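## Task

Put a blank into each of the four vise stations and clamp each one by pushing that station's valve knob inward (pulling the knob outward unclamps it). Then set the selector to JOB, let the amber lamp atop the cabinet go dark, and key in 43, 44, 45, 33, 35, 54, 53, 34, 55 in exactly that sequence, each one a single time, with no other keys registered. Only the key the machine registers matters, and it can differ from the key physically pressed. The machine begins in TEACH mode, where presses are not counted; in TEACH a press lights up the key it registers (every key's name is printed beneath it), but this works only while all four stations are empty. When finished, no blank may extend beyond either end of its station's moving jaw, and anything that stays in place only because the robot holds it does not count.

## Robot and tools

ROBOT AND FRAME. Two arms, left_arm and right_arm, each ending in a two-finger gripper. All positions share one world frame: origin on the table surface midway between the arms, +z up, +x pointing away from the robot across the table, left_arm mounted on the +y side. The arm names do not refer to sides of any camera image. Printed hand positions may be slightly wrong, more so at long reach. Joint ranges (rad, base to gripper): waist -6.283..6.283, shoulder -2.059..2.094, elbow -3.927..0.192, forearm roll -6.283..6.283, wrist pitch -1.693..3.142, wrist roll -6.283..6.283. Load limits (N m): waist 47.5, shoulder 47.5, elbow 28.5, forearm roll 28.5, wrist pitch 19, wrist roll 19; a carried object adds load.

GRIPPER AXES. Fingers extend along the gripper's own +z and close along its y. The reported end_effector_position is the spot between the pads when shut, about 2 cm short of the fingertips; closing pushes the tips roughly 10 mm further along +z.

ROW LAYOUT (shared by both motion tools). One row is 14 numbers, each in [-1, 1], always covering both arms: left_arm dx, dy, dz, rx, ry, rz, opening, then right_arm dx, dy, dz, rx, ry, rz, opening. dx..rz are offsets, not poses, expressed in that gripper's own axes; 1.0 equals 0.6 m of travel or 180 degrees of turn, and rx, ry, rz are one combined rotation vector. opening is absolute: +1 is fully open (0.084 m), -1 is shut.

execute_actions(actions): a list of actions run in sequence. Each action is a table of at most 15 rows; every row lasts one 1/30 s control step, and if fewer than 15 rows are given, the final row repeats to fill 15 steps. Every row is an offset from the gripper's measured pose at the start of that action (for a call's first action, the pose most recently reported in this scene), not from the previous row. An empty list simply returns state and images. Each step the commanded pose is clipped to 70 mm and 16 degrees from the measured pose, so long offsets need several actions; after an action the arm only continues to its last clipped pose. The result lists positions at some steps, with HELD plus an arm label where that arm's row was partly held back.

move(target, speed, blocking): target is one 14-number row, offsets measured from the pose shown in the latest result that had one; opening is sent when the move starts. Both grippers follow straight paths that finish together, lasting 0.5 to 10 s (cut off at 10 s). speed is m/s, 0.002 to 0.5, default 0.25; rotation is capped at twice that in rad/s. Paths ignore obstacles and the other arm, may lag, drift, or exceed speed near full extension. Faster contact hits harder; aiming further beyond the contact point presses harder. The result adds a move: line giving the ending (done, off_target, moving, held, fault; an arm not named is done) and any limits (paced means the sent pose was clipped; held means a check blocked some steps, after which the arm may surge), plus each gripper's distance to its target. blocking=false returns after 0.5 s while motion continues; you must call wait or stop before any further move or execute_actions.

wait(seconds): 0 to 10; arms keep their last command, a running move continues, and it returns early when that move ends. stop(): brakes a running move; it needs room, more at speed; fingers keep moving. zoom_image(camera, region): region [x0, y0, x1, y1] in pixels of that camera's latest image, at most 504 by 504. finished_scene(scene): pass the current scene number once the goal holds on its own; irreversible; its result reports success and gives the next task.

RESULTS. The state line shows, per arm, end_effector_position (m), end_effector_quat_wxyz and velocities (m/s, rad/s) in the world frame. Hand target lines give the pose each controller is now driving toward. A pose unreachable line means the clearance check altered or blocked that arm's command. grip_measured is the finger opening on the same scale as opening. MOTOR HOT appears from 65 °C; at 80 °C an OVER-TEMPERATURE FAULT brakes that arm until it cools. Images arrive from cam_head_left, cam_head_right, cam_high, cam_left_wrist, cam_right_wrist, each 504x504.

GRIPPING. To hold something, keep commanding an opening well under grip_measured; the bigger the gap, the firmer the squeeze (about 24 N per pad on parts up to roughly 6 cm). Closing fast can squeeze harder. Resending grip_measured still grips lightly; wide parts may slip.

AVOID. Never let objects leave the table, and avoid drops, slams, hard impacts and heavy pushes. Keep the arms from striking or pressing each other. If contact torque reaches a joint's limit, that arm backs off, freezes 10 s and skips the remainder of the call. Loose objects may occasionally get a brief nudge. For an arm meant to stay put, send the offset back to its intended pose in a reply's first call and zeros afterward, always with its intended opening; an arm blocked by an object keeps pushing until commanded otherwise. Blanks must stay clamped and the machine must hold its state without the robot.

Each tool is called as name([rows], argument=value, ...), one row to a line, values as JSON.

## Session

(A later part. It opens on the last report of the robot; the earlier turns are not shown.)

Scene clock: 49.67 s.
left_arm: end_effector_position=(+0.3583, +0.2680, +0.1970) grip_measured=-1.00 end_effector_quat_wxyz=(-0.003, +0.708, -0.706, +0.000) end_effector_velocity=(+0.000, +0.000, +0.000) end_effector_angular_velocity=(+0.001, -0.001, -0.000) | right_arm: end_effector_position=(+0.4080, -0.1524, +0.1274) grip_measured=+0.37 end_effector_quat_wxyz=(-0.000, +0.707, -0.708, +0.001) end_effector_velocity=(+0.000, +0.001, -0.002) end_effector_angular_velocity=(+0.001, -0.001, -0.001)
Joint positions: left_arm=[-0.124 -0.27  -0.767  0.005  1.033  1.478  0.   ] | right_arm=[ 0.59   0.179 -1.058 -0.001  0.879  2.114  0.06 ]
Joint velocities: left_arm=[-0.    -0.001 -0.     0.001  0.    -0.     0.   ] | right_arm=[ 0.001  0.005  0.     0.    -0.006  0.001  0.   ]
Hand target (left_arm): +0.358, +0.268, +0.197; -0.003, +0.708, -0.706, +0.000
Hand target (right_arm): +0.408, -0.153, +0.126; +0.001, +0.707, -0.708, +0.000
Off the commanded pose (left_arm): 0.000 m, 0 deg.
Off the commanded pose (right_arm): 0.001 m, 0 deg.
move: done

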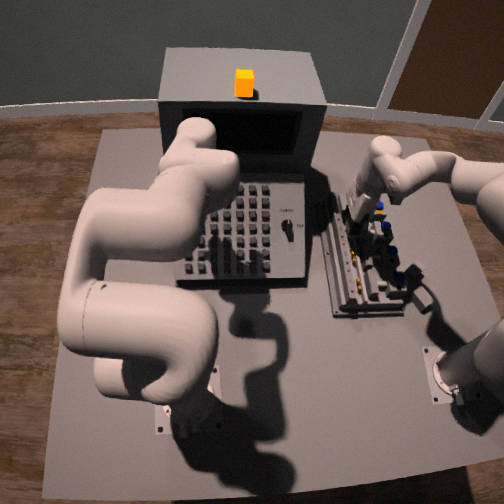

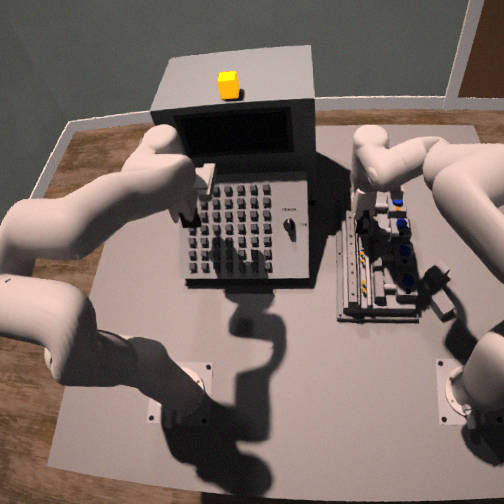

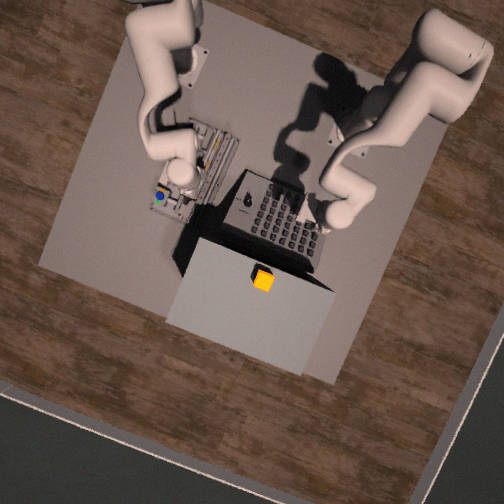

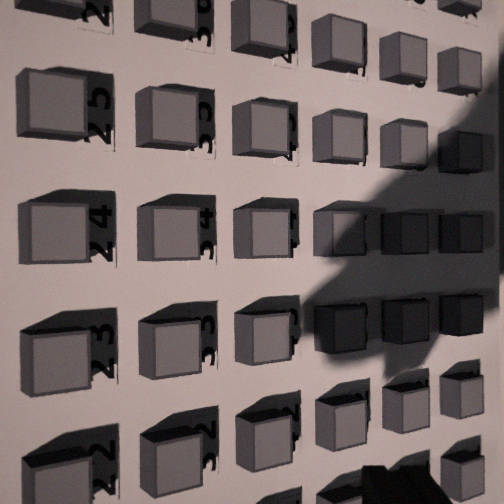

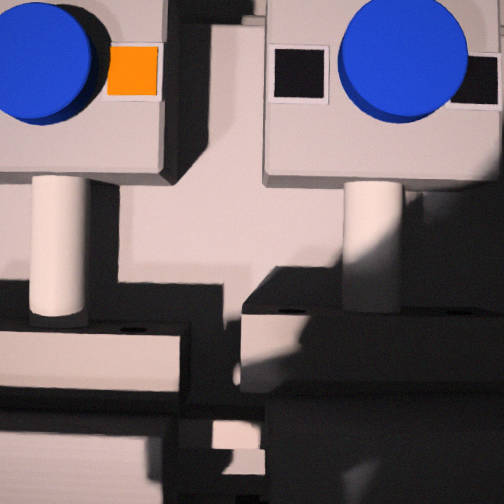

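move(target=[0,0,0,0,0,0,-1,-0.006,-0.001,0,0,0,0,-0.4])

move(target=[0,0,0,0,0,0,-1,0,0,0.037,0,0,0,-0.4], speed=0.04)

Scene clock: 51.03 s.
left_arm: end_effector_position=(+0.3583, +0.2680, +0.1970) grip_measured=-1.00 end_effector_quat_wxyz=(-0.003, +0.708, -0.706, +0.000) end_effector_velocity=(-0.000, -0.000, -0.000) end_effector_angular_velocity=(+0.001, +0.002, -0.001) | right_arm: end_effector_position=(+0.4085, -0.1489, +0.1272) grip_measured=+0.37 end_effector_quat_wxyz=(+0.000, +0.707, -0.708, +0.000) end_effector_velocity=(-0.000, +0.001, -0.000) end_effector_angular_velocity=(+0.001, +0.001, -0.001)
Joint positions: left_arm=[-0.124 -0.27  -0.767  0.005  1.033  1.478  0.   ] | right_arm=[ 0.596  0.186 -1.068 -0.001  0.882  2.12   0.06 ]
Joint velocities: left_arm=[-0.     0.     0.     0.001  0.001  0.     0.   ] | right_arm=[ 0.001  0.001 -0.002  0.002  0.     0.001  0.   ]
Hand target (left_arm): +0.358, +0.268, +0.197; -0.003, +0.708, -0.706, +0.000
Hand target (right_arm): +0.409, -0.149, +0.127; -0.000, +0.707, -0.708, +0.001
Off the commanded pose (left_arm): 0.000 m, 0 deg.
Off the commanded pose (right_arm): 0.000 m, 0 deg.
move: done

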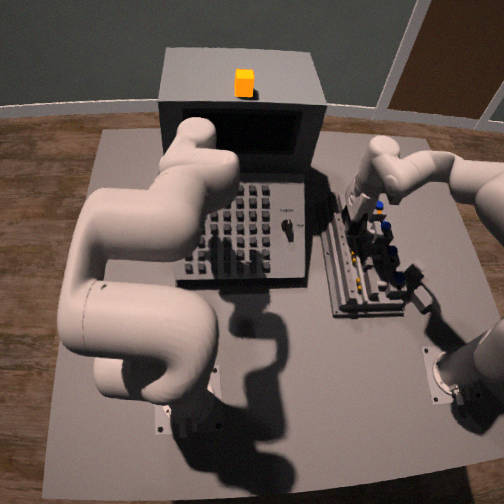

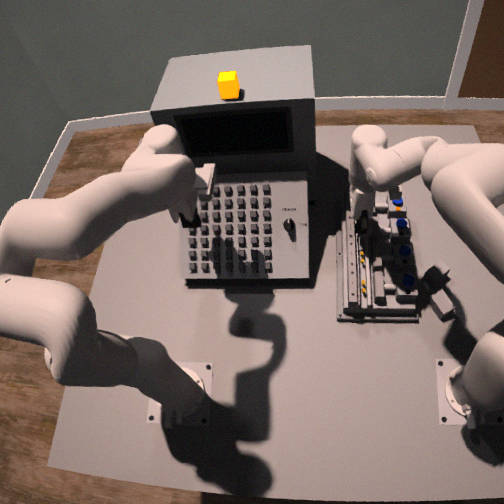

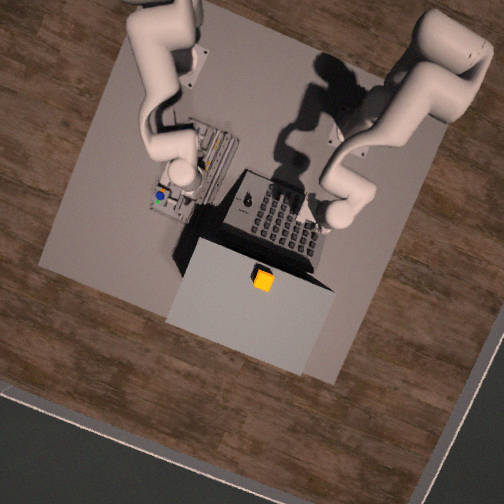

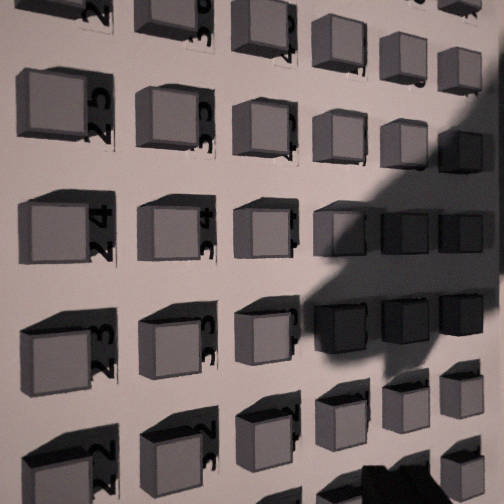

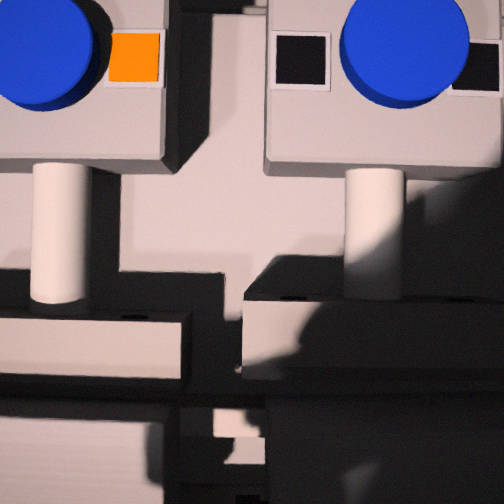

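Scene clock: 52.23 s.
left_arm: end_effector_position=(+0.3583, +0.2680, +0.1970) grip_measured=-1.00 end_effector_quat_wxyz=(-0.003, +0.708, -0.706, +0.000) end_effector_velocity=(-0.000, +0.000, +0.000) end_effector_angular_velocity=(+0.001, +0.000, -0.000) | right_arm: end_effector_position=(+0.4101, -0.1482, +0.1067) grip_measured=+0.37 end_effector_quat_wxyz=(-0.002, +0.707, -0.708, +0.001) end_effector_velocity=(-0.002, -0.002, -0.003) end_effector_angular_velocity=(-0.007, +0.011, -0.001)
Joint positions: left_arm=[-0.124 -0.27  -0.767  0.005  1.033  1.478  0.   ] | right_arm=[ 0.596  0.222 -1.049 -0.001  0.822  2.119  0.06 ]
Joint velocities: left_arm=[-0.    -0.     0.     0.002  0.001 -0.     0.   ] | right_arm=[-0.     0.005  0.001 -0.001  0.007  0.001  0.   ]
Hand target (left_arm): +0.358, +0.268, +0.197; -0.003, +0.708, -0.706, +0.000
Hand target (right_arm): +0.408, -0.149, +0.105; +0.000, +0.707, -0.708, +0.000
Off the commanded pose (left_arm): 0.000 m, 0 deg.
Off the commanded pose (right_arm): 0.002 m, 0 deg.
move: done

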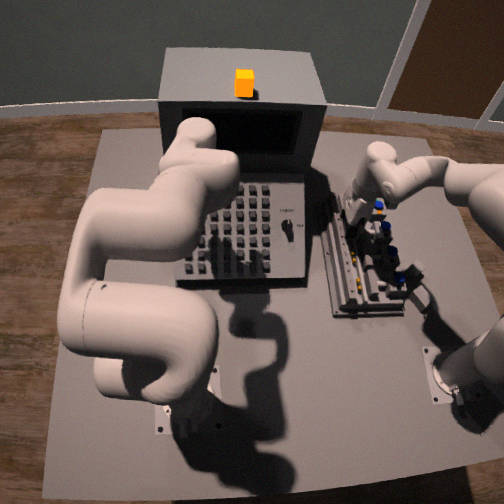

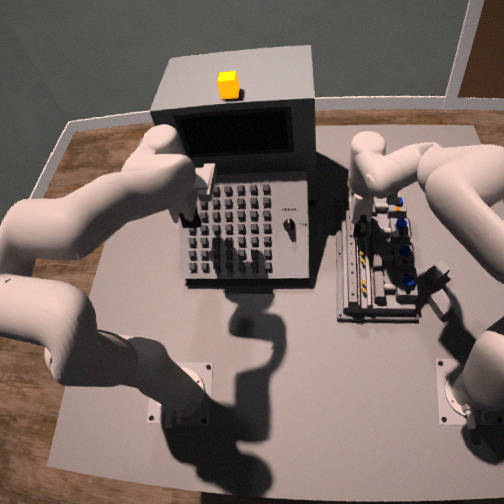

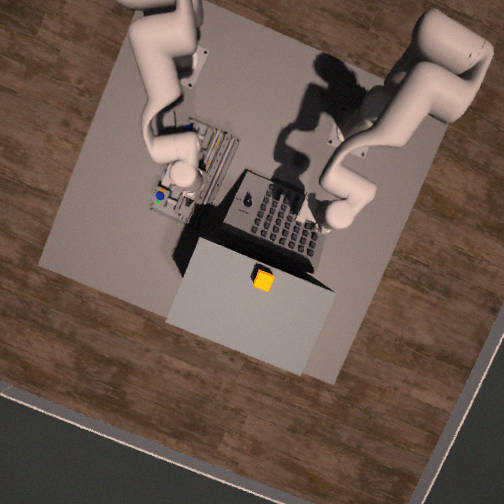

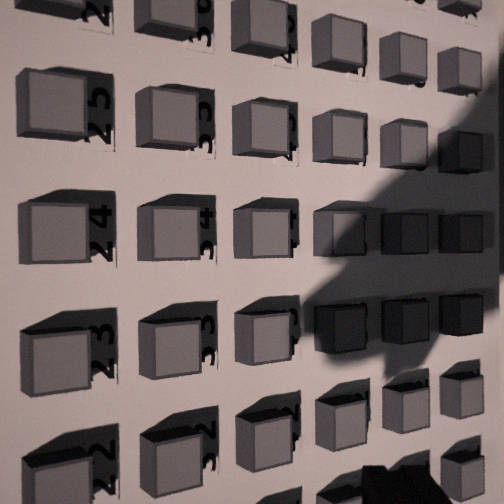

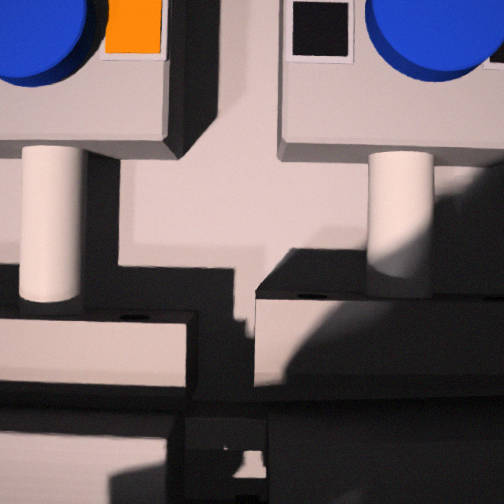

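wait(seconds=0)

Scene clock: 52.43 s.
left_arm: end_effector_position=(+0.3583, +0.2680, +0.1970) grip_measured=-1.00 end_effector_quat_wxyz=(-0.003, +0.708, -0.706, +0.000) end_effector_velocity=(+0.000, +0.000, +0.001) end_effector_angular_velocity=(-0.000, -0.001, +0.000) | right_arm: end_effector_position=(+0.4098, -0.1483, +0.1064) grip_measured=+0.37 end_effector_quat_wxyz=(-0.002, +0.707, -0.708, +0.001) end_effector_velocity=(-0.001, -0.001, -0.001) end_effector_angular_velocity=(-0.002, +0.003, -0.000)
Joint positions: left_arm=[-0.124 -0.27  -0.767  0.005  1.033  1.478  0.   ] | right_arm=[ 0.596  0.223 -1.049 -0.001  0.822  2.12   0.06 ]
Joint velocities: left_arm=[ 0.    -0.001 -0.001  0.     0.    -0.     0.   ] | right_arm=[-0.     0.001  0.001 -0.     0.002  0.     0.   ]
Hand target (left_arm): +0.358, +0.268, +0.197; -0.003, +0.708, -0.706, +0.000
Hand target (right_arm): +0.408, -0.149, +0.105; +0.000, +0.707, -0.708, +0.000
Off the commanded pose (left_arm): 0.000 m, 0 deg.
Off the commanded pose (right_arm): 0.002 m, 0 deg.

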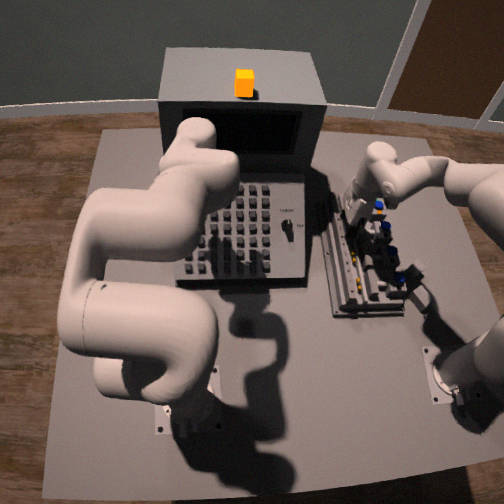

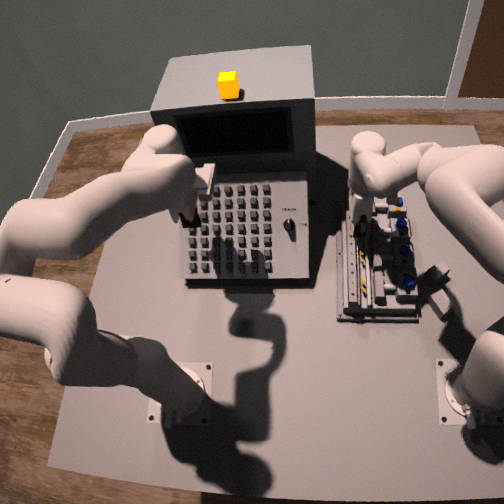

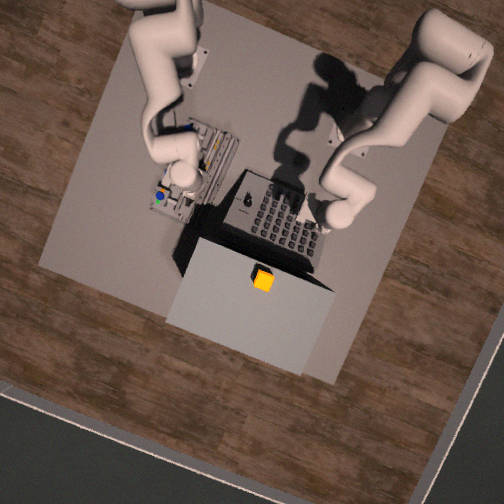

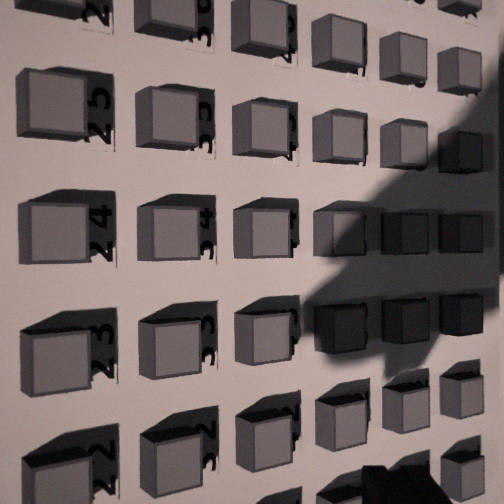

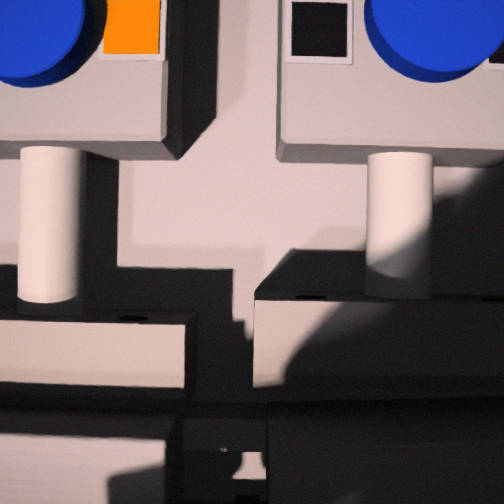

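move(target=[0,0,0,0,0,0,-1,0,0.004,-0.001,-0.001,0.001,0,-0.4])

execute_actions([
  [[0,0,0,0,0,0,-1,0,0,0,0,0,0,0.55]],
])

move(target=[0,0,0,0,0,0,-1,0,0,-0.063,0,0,0,0.55], speed=0.12)

move(target=[0,0,0,0,0,0,-1,0.172,0,0,0,0,0,-1], speed=0.3)

Scene clock: 53.90 s.
left_arm: end_effector_position=(+0.3583, +0.2680, +0.1970) grip_measured=-1.00 end_effector_quat_wxyz=(-0.003, +0.708, -0.706, +0.000) end_effector_velocity=(-0.000, -0.000, -0.000) end_effector_angular_velocity=(-0.001, +0.000, +0.000) | right_arm: end_effector_position=(+0.4070, -0.1485, +0.1063) grip_measured=+0.37 end_effector_quat_wxyz=(+0.001, +0.707, -0.708, +0.001) end_effector_velocity=(-0.000, +0.000, +0.001) end_effector_angular_velocity=(+0.000, -0.001, -0.000)
Joint positions: left_arm=[-0.124 -0.27  -0.767  0.005  1.033  1.478  0.   ] | right_arm=[ 0.599  0.219 -1.045 -0.003  0.828  2.123  0.06 ]
Joint velocities: left_arm=[ 0.    -0.     0.001 -0.001 -0.     0.     0.   ] | right_arm=[ 0.001 -0.002  0.    -0.     0.001  0.001 -0.   ]
Hand target (left_arm): +0.358, +0.268, +0.197; -0.003, +0.708, -0.706, +0.000
Hand target (right_arm): +0.407, -0.148, +0.107; +0.000, +0.707, -0.708, +0.001
Off the commanded pose (left_arm): 0.000 m, 0 deg.
Off the commanded pose (right_arm): 0.001 m, 0 deg.
move: done

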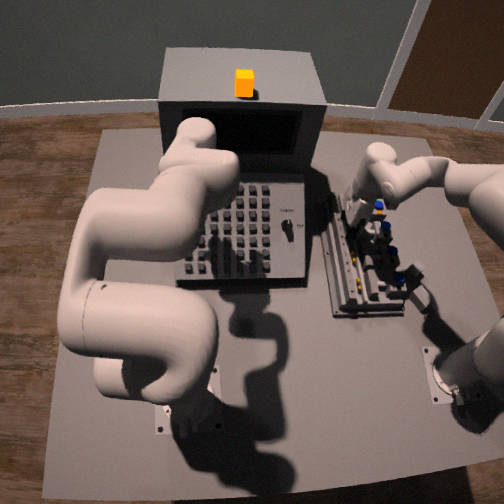

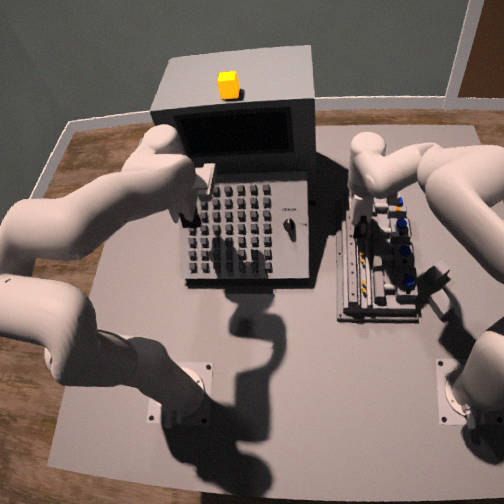

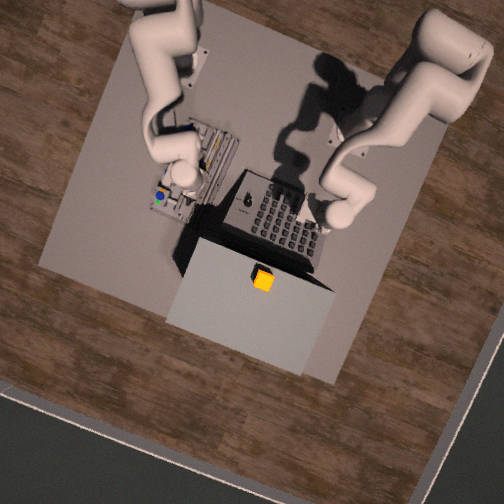

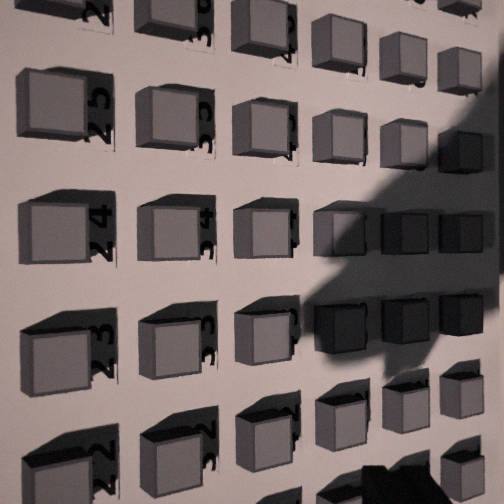

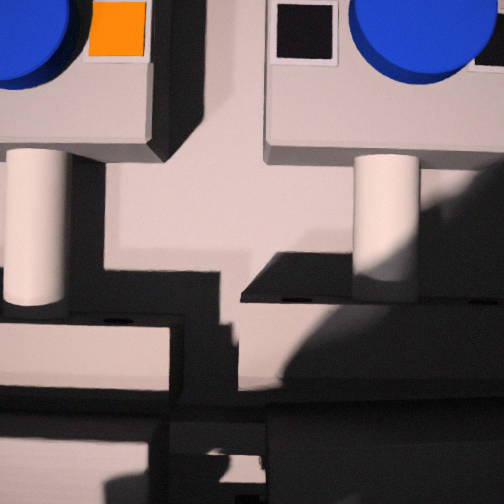

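Scene clock: 54.40 s.
left_arm: end_effector_position=(+0.3583, +0.2680, +0.1970) grip_measured=-1.00 end_effector_quat_wxyz=(-0.003, +0.708, -0.706, +0.000) end_effector_velocity=(+0.000, -0.000, +0.000) end_effector_angular_velocity=(-0.000, -0.002, +0.000) | right_arm: end_effector_position=(+0.4049, -0.1498, +0.1034) grip_measured=+0.54 end_effector_quat_wxyz=(+0.005, +0.707, -0.708, -0.000) end_effector_velocity=(+0.004, +0.000, +0.002) end_effector_angular_velocity=(+0.005, -0.009, -0.003)
Joint positions: left_arm=[-0.124 -0.27  -0.767  0.005  1.033  1.478  0.   ] | right_arm=[ 0.599  0.221 -1.041 -0.003  0.83   2.123  0.067]
Joint velocities: left_arm=[ 0.     0.    -0.     0.    -0.002 -0.     0.   ] | right_arm=[-0.004 -0.    -0.005 -0.001 -0.005  0.     0.001]
Hand target (left_arm): +0.358, +0.268, +0.197; -0.003, +0.708, -0.706, +0.000
Hand target (right_arm): +0.407, -0.149, +0.106; +0.001, +0.707, -0.708, +0.001
Off the commanded pose (left_arm): 0.000 m, 0 deg.
Off the commanded pose (right_arm): 0.004 m, 0 deg.
Step readings (end_effector_position):
0: left_arm (+0.3583, +0.2680, +0.1970) | right_arm (+0.4070, -0.1485, +0.1063)
1: left_arm (+0.3583, +0.2680, +0.1970) | right_arm (+0.4070, -0.1485, +0.1063)
2: left_arm (+0.3583, +0.2680, +0.1970) | right_arm (+0.4069, -0.1485, +0.1062)
4: left_arm (+0.3583, +0.2680, +0.1970) | right_arm (+0.4069, -0.1485, +0.1062)
8: left_arm (+0.3583, +0.2680, +0.1970) | right_arm (+0.4042, -0.1497, +0.1032)
15: end_effector_position above

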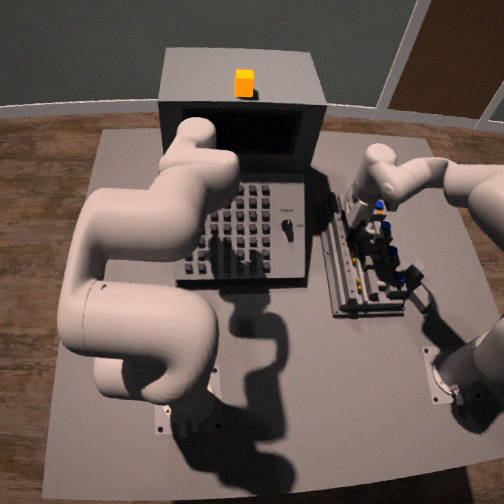

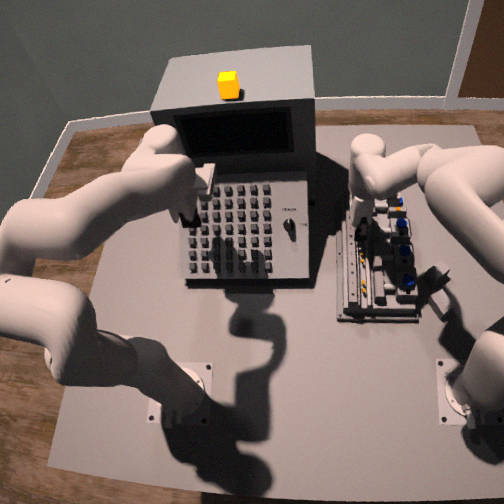

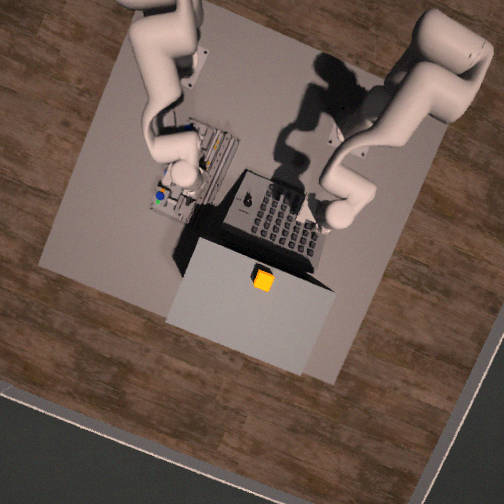

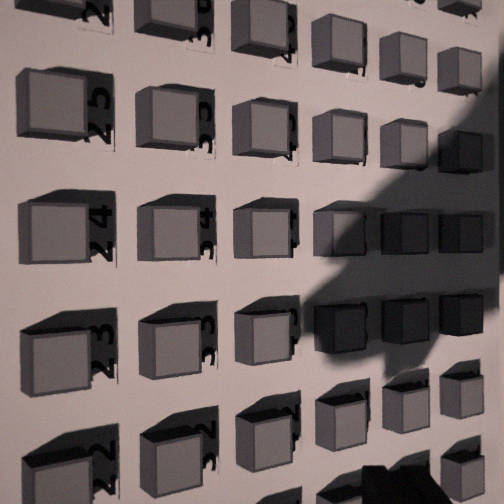

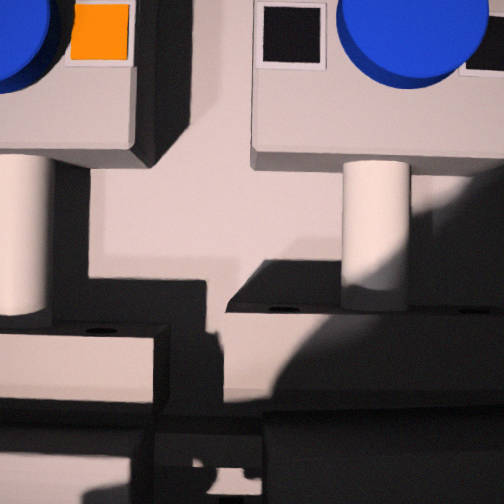

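Scene clock: 55.23 s.
left_arm: end_effector_position=(+0.3583, +0.2680, +0.1970) grip_measured=-1.00 end_effector_quat_wxyz=(-0.003, +0.708, -0.706, +0.000) end_effector_velocity=(+0.001, -0.000, +0.001) end_effector_angular_velocity=(-0.000, -0.004, +0.000) | right_arm: end_effector_position=(+0.4051, -0.1497, +0.1406) grip_measured=+0.54 end_effector_quat_wxyz=(+0.006, +0.707, -0.708, -0.000) end_effector_velocity=(+0.000, +0.000, +0.003) end_effector_angular_velocity=(+0.001, +0.000, -0.001)
Joint positions: left_arm=[-0.124 -0.27  -0.767  0.005  1.033  1.478  0.   ] | right_arm=[ 0.599  0.163 -1.082 -0.003  0.93   2.123  0.067]
Joint velocities: left_arm=[ 0.    -0.001 -0.001  0.    -0.002 -0.     0.   ] | right_arm=[-0.    -0.003 -0.004  0.001  0.007  0.     0.   ]
Hand target (left_arm): +0.358, +0.268, +0.197; -0.003, +0.708, -0.706, +0.000
Hand target (right_arm): +0.405, -0.150, +0.141; +0.005, +0.707, -0.708, -0.000
Off the commanded pose (left_arm): 0.000 m, 0 deg.
Off the commanded pose (right_arm): 0.001 m, 0 deg.
move: done

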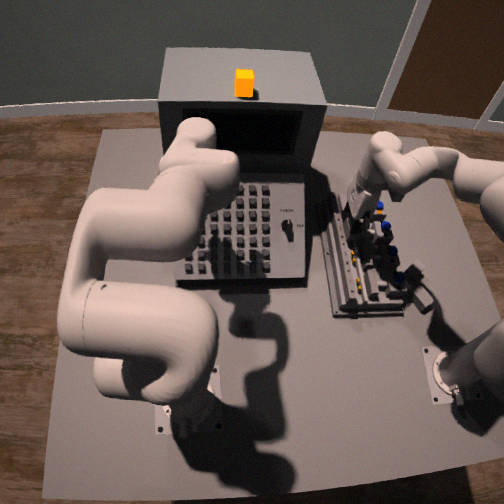

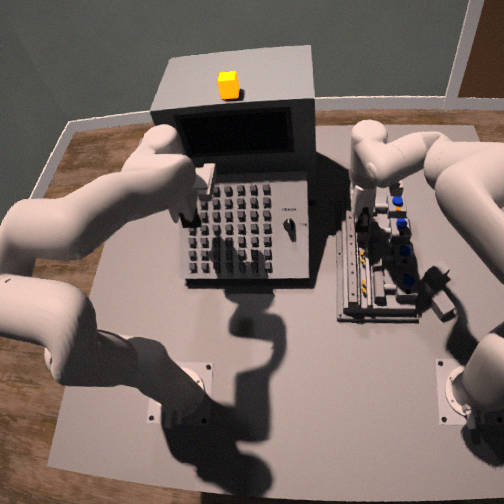

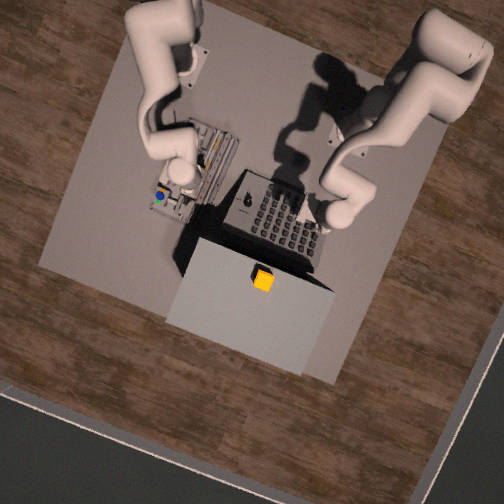

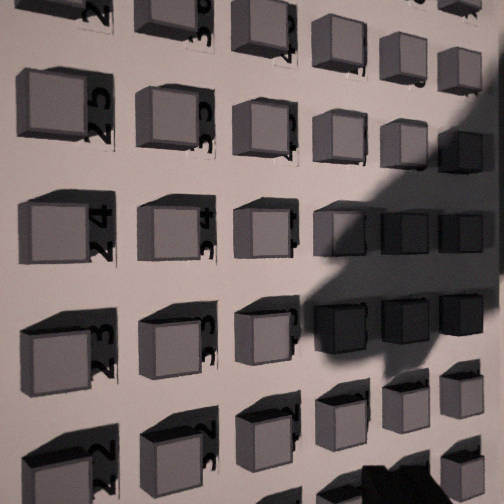

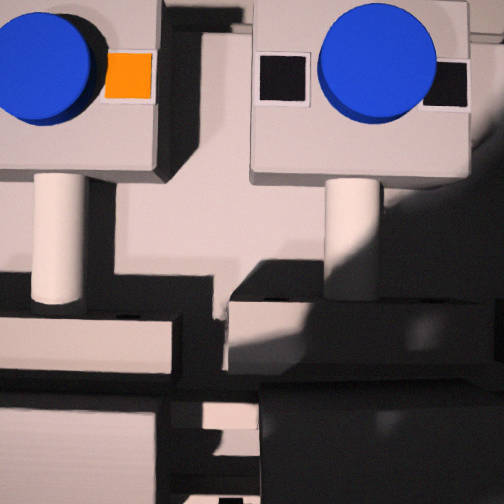

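Scene clock: 56.20 s.
left_arm: end_effector_position=(+0.3583, +0.2680, +0.1970) grip_measured=-1.00 end_effector_quat_wxyz=(-0.003, +0.708, -0.706, +0.000) end_effector_velocity=(-0.000, +0.000, -0.000) end_effector_angular_velocity=(-0.001, +0.001, +0.001) | right_arm: end_effector_position=(+0.4050, -0.2527, +0.1414) grip_measured=-1.00 end_effector_quat_wxyz=(+0.006, +0.707, -0.708, -0.000) end_effector_velocity=(+0.000, -0.002, +0.000) end_effector_angular_velocity=(+0.000, -0.001, -0.000)
Joint positions: left_arm=[-0.124 -0.27  -0.767  0.005  1.033  1.478  0.   ] | right_arm=[ 0.402  0.019 -0.905 -0.006  0.896  1.929  0.   ]
Joint velocities: left_arm=[ 0.     0.     0.    -0.001  0.     0.     0.   ] | right_arm=[-0.005 -0.003  0.002 -0.    -0.    -0.005  0.   ]
Hand target (left_arm): +0.358, +0.268, +0.197; -0.003, +0.708, -0.706, +0.000
Hand target (right_arm): +0.405, -0.253, +0.141; +0.006, +0.707, -0.708, -0.000
Off the commanded pose (left_arm): 0.000 m, 0 deg.
Off the commanded pose (right_arm): 0.000 m, 0 deg.
move: done

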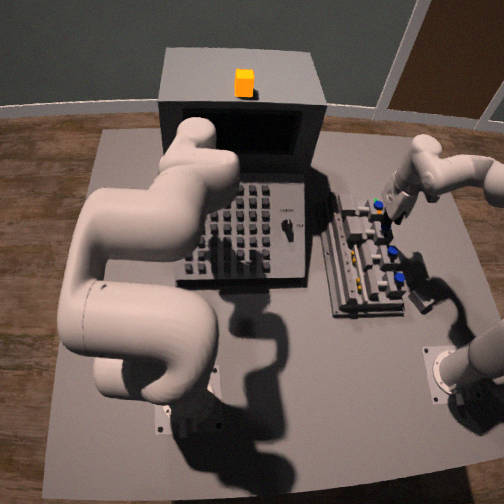

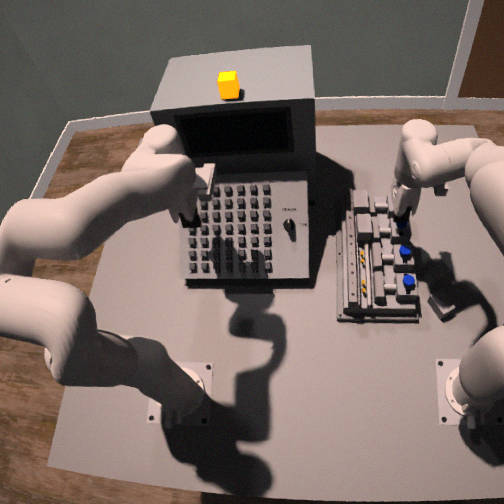

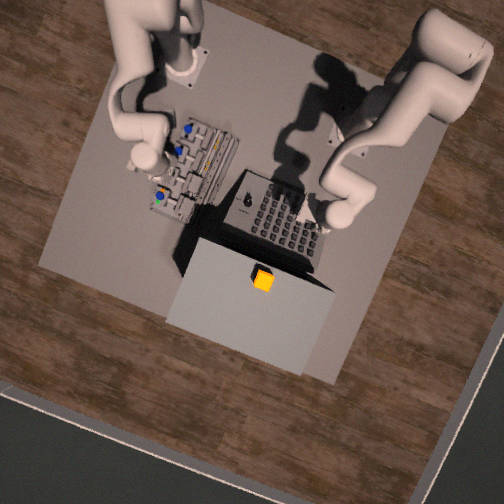

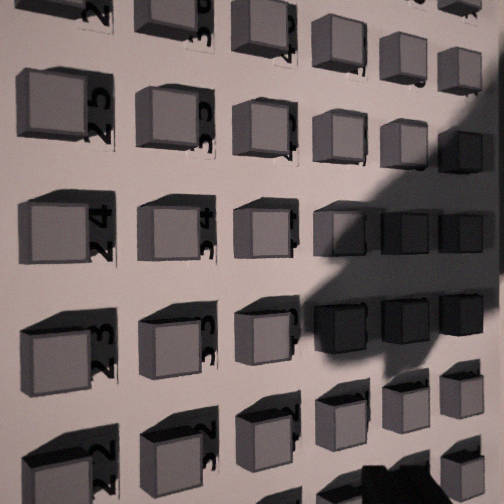

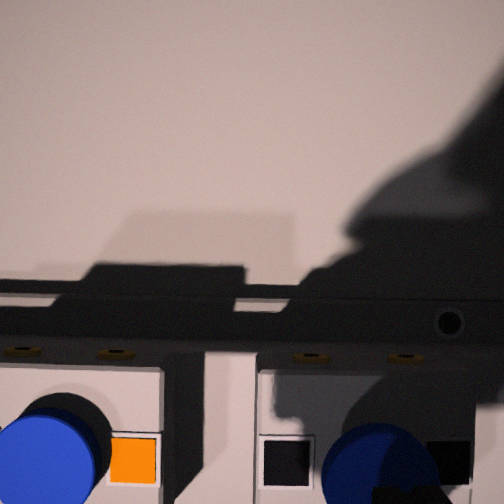

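move(target=[0,0,0,0,0,0,-1,-0.004,-0.005,0.043,0.003,-0.003,0,-1], speed=0.06)

move(target=[0,0,0,0,0,0,-1,0,0,-0.06,0,0,0,-1])

move(target=[0,0,0,0,0,0,-1,0.184,0.158,0.02,0,0,0.30,0.8], speed=0.5)

Scene clock: 58.87 s.
left_arm: end_effector_position=(+0.3583, +0.2680, +0.1970) grip_measured=-1.00 end_effector_quat_wxyz=(-0.003, +0.708, -0.706, +0.000) end_effector_velocity=(+0.000, -0.000, +0.000) end_effector_angular_velocity=(-0.001, -0.001, +0.001) | right_arm: end_effector_position=(+0.4092, -0.2500, +0.1187) grip_measured=-1.00 end_effector_quat_wxyz=(-0.003, +0.707, -0.708, +0.001) end_effector_velocity=(+0.001, +0.001, -0.002) end_effector_angular_velocity=(+0.001, -0.004, +0.002)
Joint positions: left_arm=[-0.124 -0.27  -0.767  0.005  1.033  1.478  0.   ] | right_arm=[ 0.402  0.061 -0.878  0.001  0.809  1.924  0.   ]
Joint velocities: left_arm=[ 0.    -0.     0.    -0.001 -0.    -0.     0.   ] | right_arm=[ 0.001  0.005  0.002 -0.001 -0.011 -0.001  0.   ]
Hand target (left_arm): +0.358, +0.268, +0.197; -0.003, +0.708, -0.706, +0.000
Hand target (right_arm): +0.408, -0.250, +0.116; -0.001, +0.707, -0.708, -0.000
Off the commanded pose (left_arm): 0.000 m, 0 deg.
Off the commanded pose (right_arm): 0.004 m, 0 deg.
move: off_target (right_arm)

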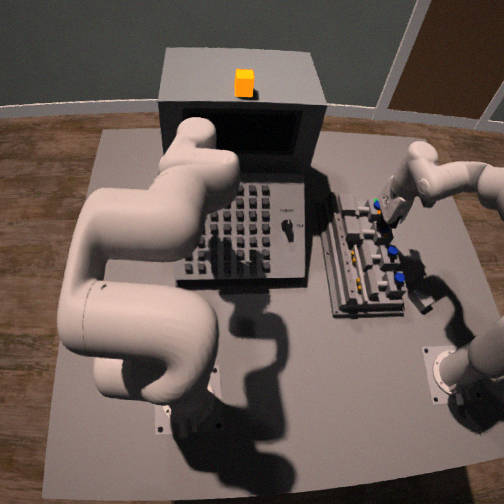

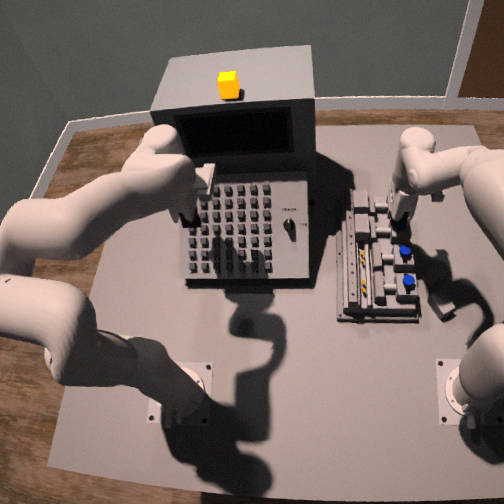

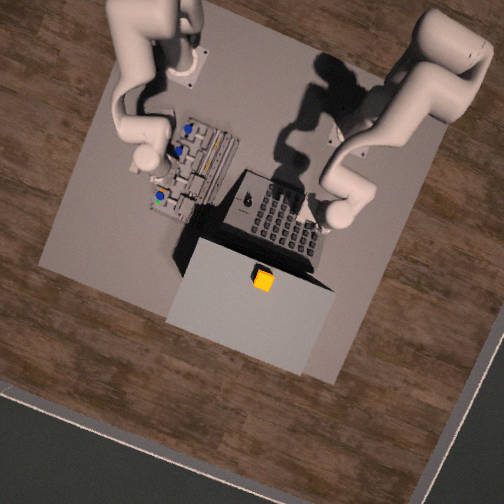

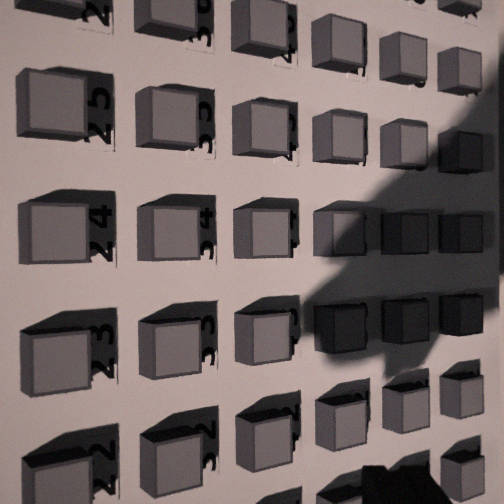

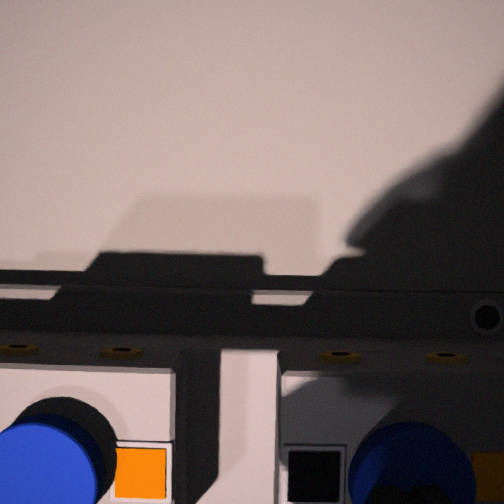

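Scene clock: 59.70 s.
left_arm: end_effector_position=(+0.3583, +0.2680, +0.1970) grip_measured=-1.00 end_effector_quat_wxyz=(-0.003, +0.708, -0.706, +0.000) end_effector_velocity=(+0.000, -0.000, +0.001) end_effector_angular_velocity=(+0.000, -0.001, -0.000) | right_arm: end_effector_position=(+0.4088, -0.2502, +0.1541) grip_measured=-1.00 end_effector_quat_wxyz=(-0.003, +0.707, -0.708, +0.001) end_effector_velocity=(+0.001, +0.000, +0.004) end_effector_angular_velocity=(+0.002, -0.005, -0.001)
Joint positions: left_arm=[-0.124 -0.27  -0.767  0.005  1.033  1.478  0.   ] | right_arm=[ 0.402  0.002 -0.921  0.001  0.913  1.924  0.   ]
Joint velocities: left_arm=[-0.    -0.001 -0.     0.    -0.    -0.     0.   ] | right_arm=[-0.001 -0.005 -0.006 -0.     0.006  0.     0.   ]
Hand target (left_arm): +0.358, +0.268, +0.197; -0.003, +0.708, -0.706, +0.000
Hand target (right_arm): +0.409, -0.250, +0.155; -0.003, +0.707, -0.708, +0.001
Off the commanded pose (left_arm): 0.000 m, 0 deg.
Off the commanded pose (right_arm): 0.001 m, 0 deg.
move: done

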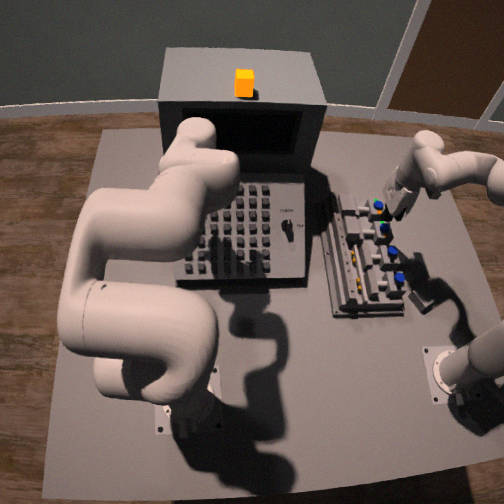

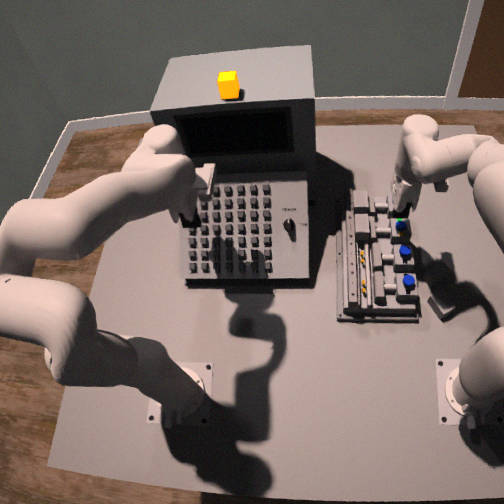

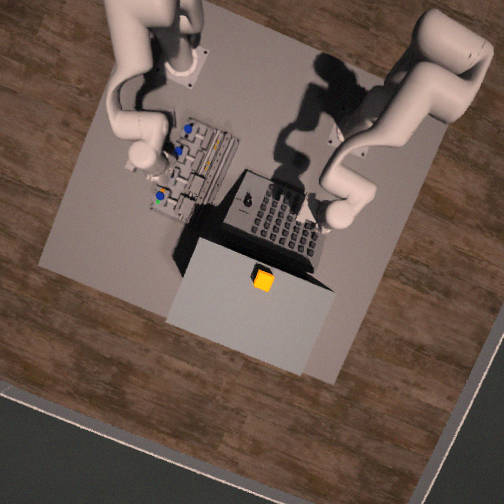

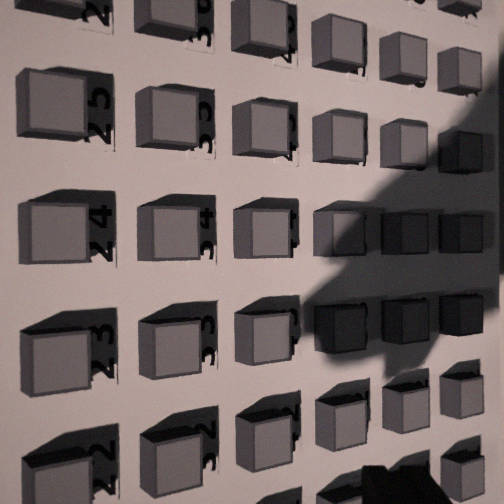

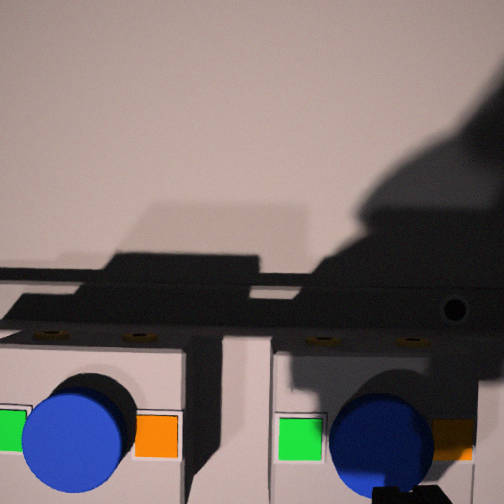

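Scene clock: 61.27 s.
left_arm: end_effector_position=(+0.3583, +0.2680, +0.1970) grip_measured=-1.00 end_effector_quat_wxyz=(-0.003, +0.708, -0.706, +0.000) end_effector_velocity=(-0.000, -0.000, -0.000) end_effector_angular_velocity=(-0.000, +0.000, -0.000) | right_arm: end_effector_position=(+0.3141, -0.3605, +0.1415) grip_measured=+0.80 end_effector_quat_wxyz=(+0.003, -0.309, +0.951, +0.000) end_effector_velocity=(-0.001, -0.001, -0.000) end_effector_angular_velocity=(-0.002, -0.001, -0.009)
Joint positions: left_arm=[-0.124 -0.27  -0.767  0.005  1.033  1.478  0.   ] | right_arm=[ 0.186 -0.393 -0.489  0.002  0.877  2.649  0.077]
Joint velocities: left_arm=[-0.    -0.     0.001 -0.    -0.001  0.     0.   ] | right_arm=[-0.002 -0.007  0.006 -0.003  0.     0.009 -0.   ]
Hand target (left_arm): +0.358, +0.268, +0.197; -0.003, +0.708, -0.706, +0.000
Hand target (right_arm): +0.314, -0.361, +0.142; +0.003, -0.308, +0.951, +0.000
Off the commanded pose (left_arm): 0.000 m, 0 deg.
Off the commanded pose (right_arm): 0.000 m, 0 deg.
move: done

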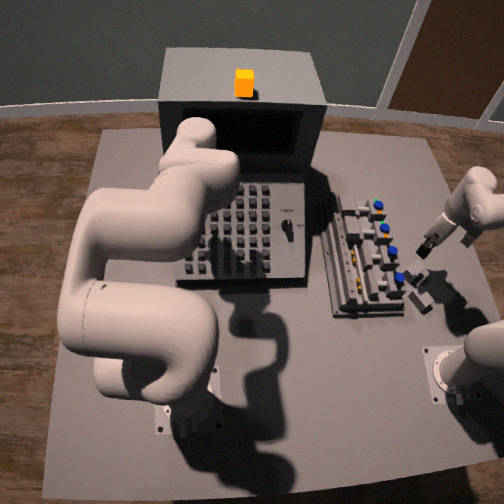

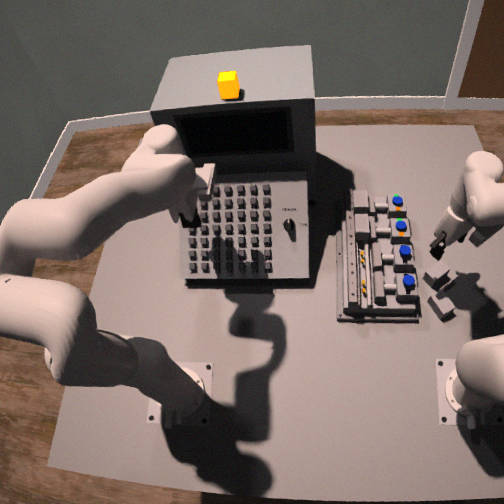

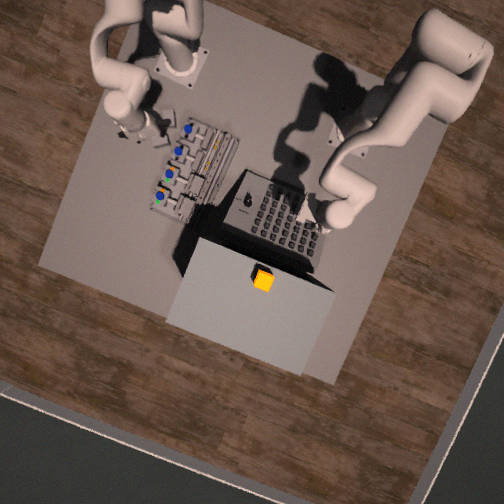

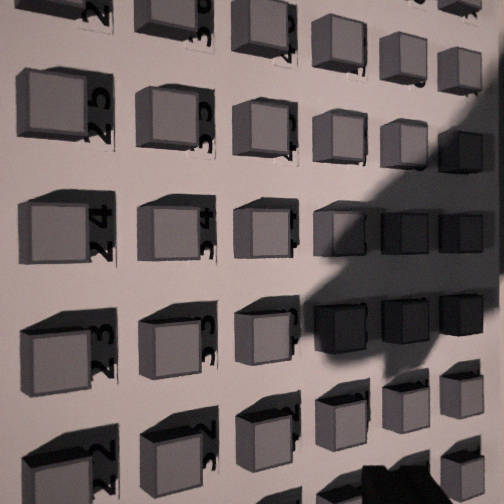

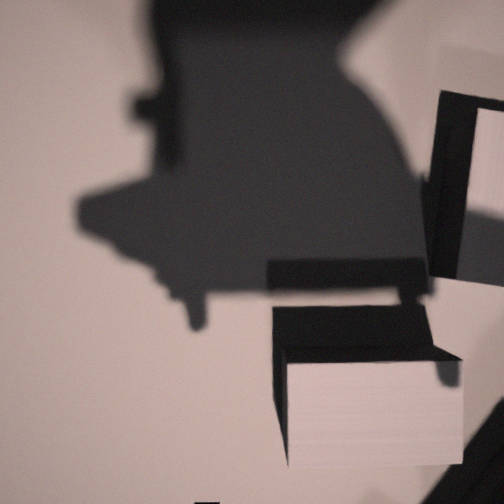

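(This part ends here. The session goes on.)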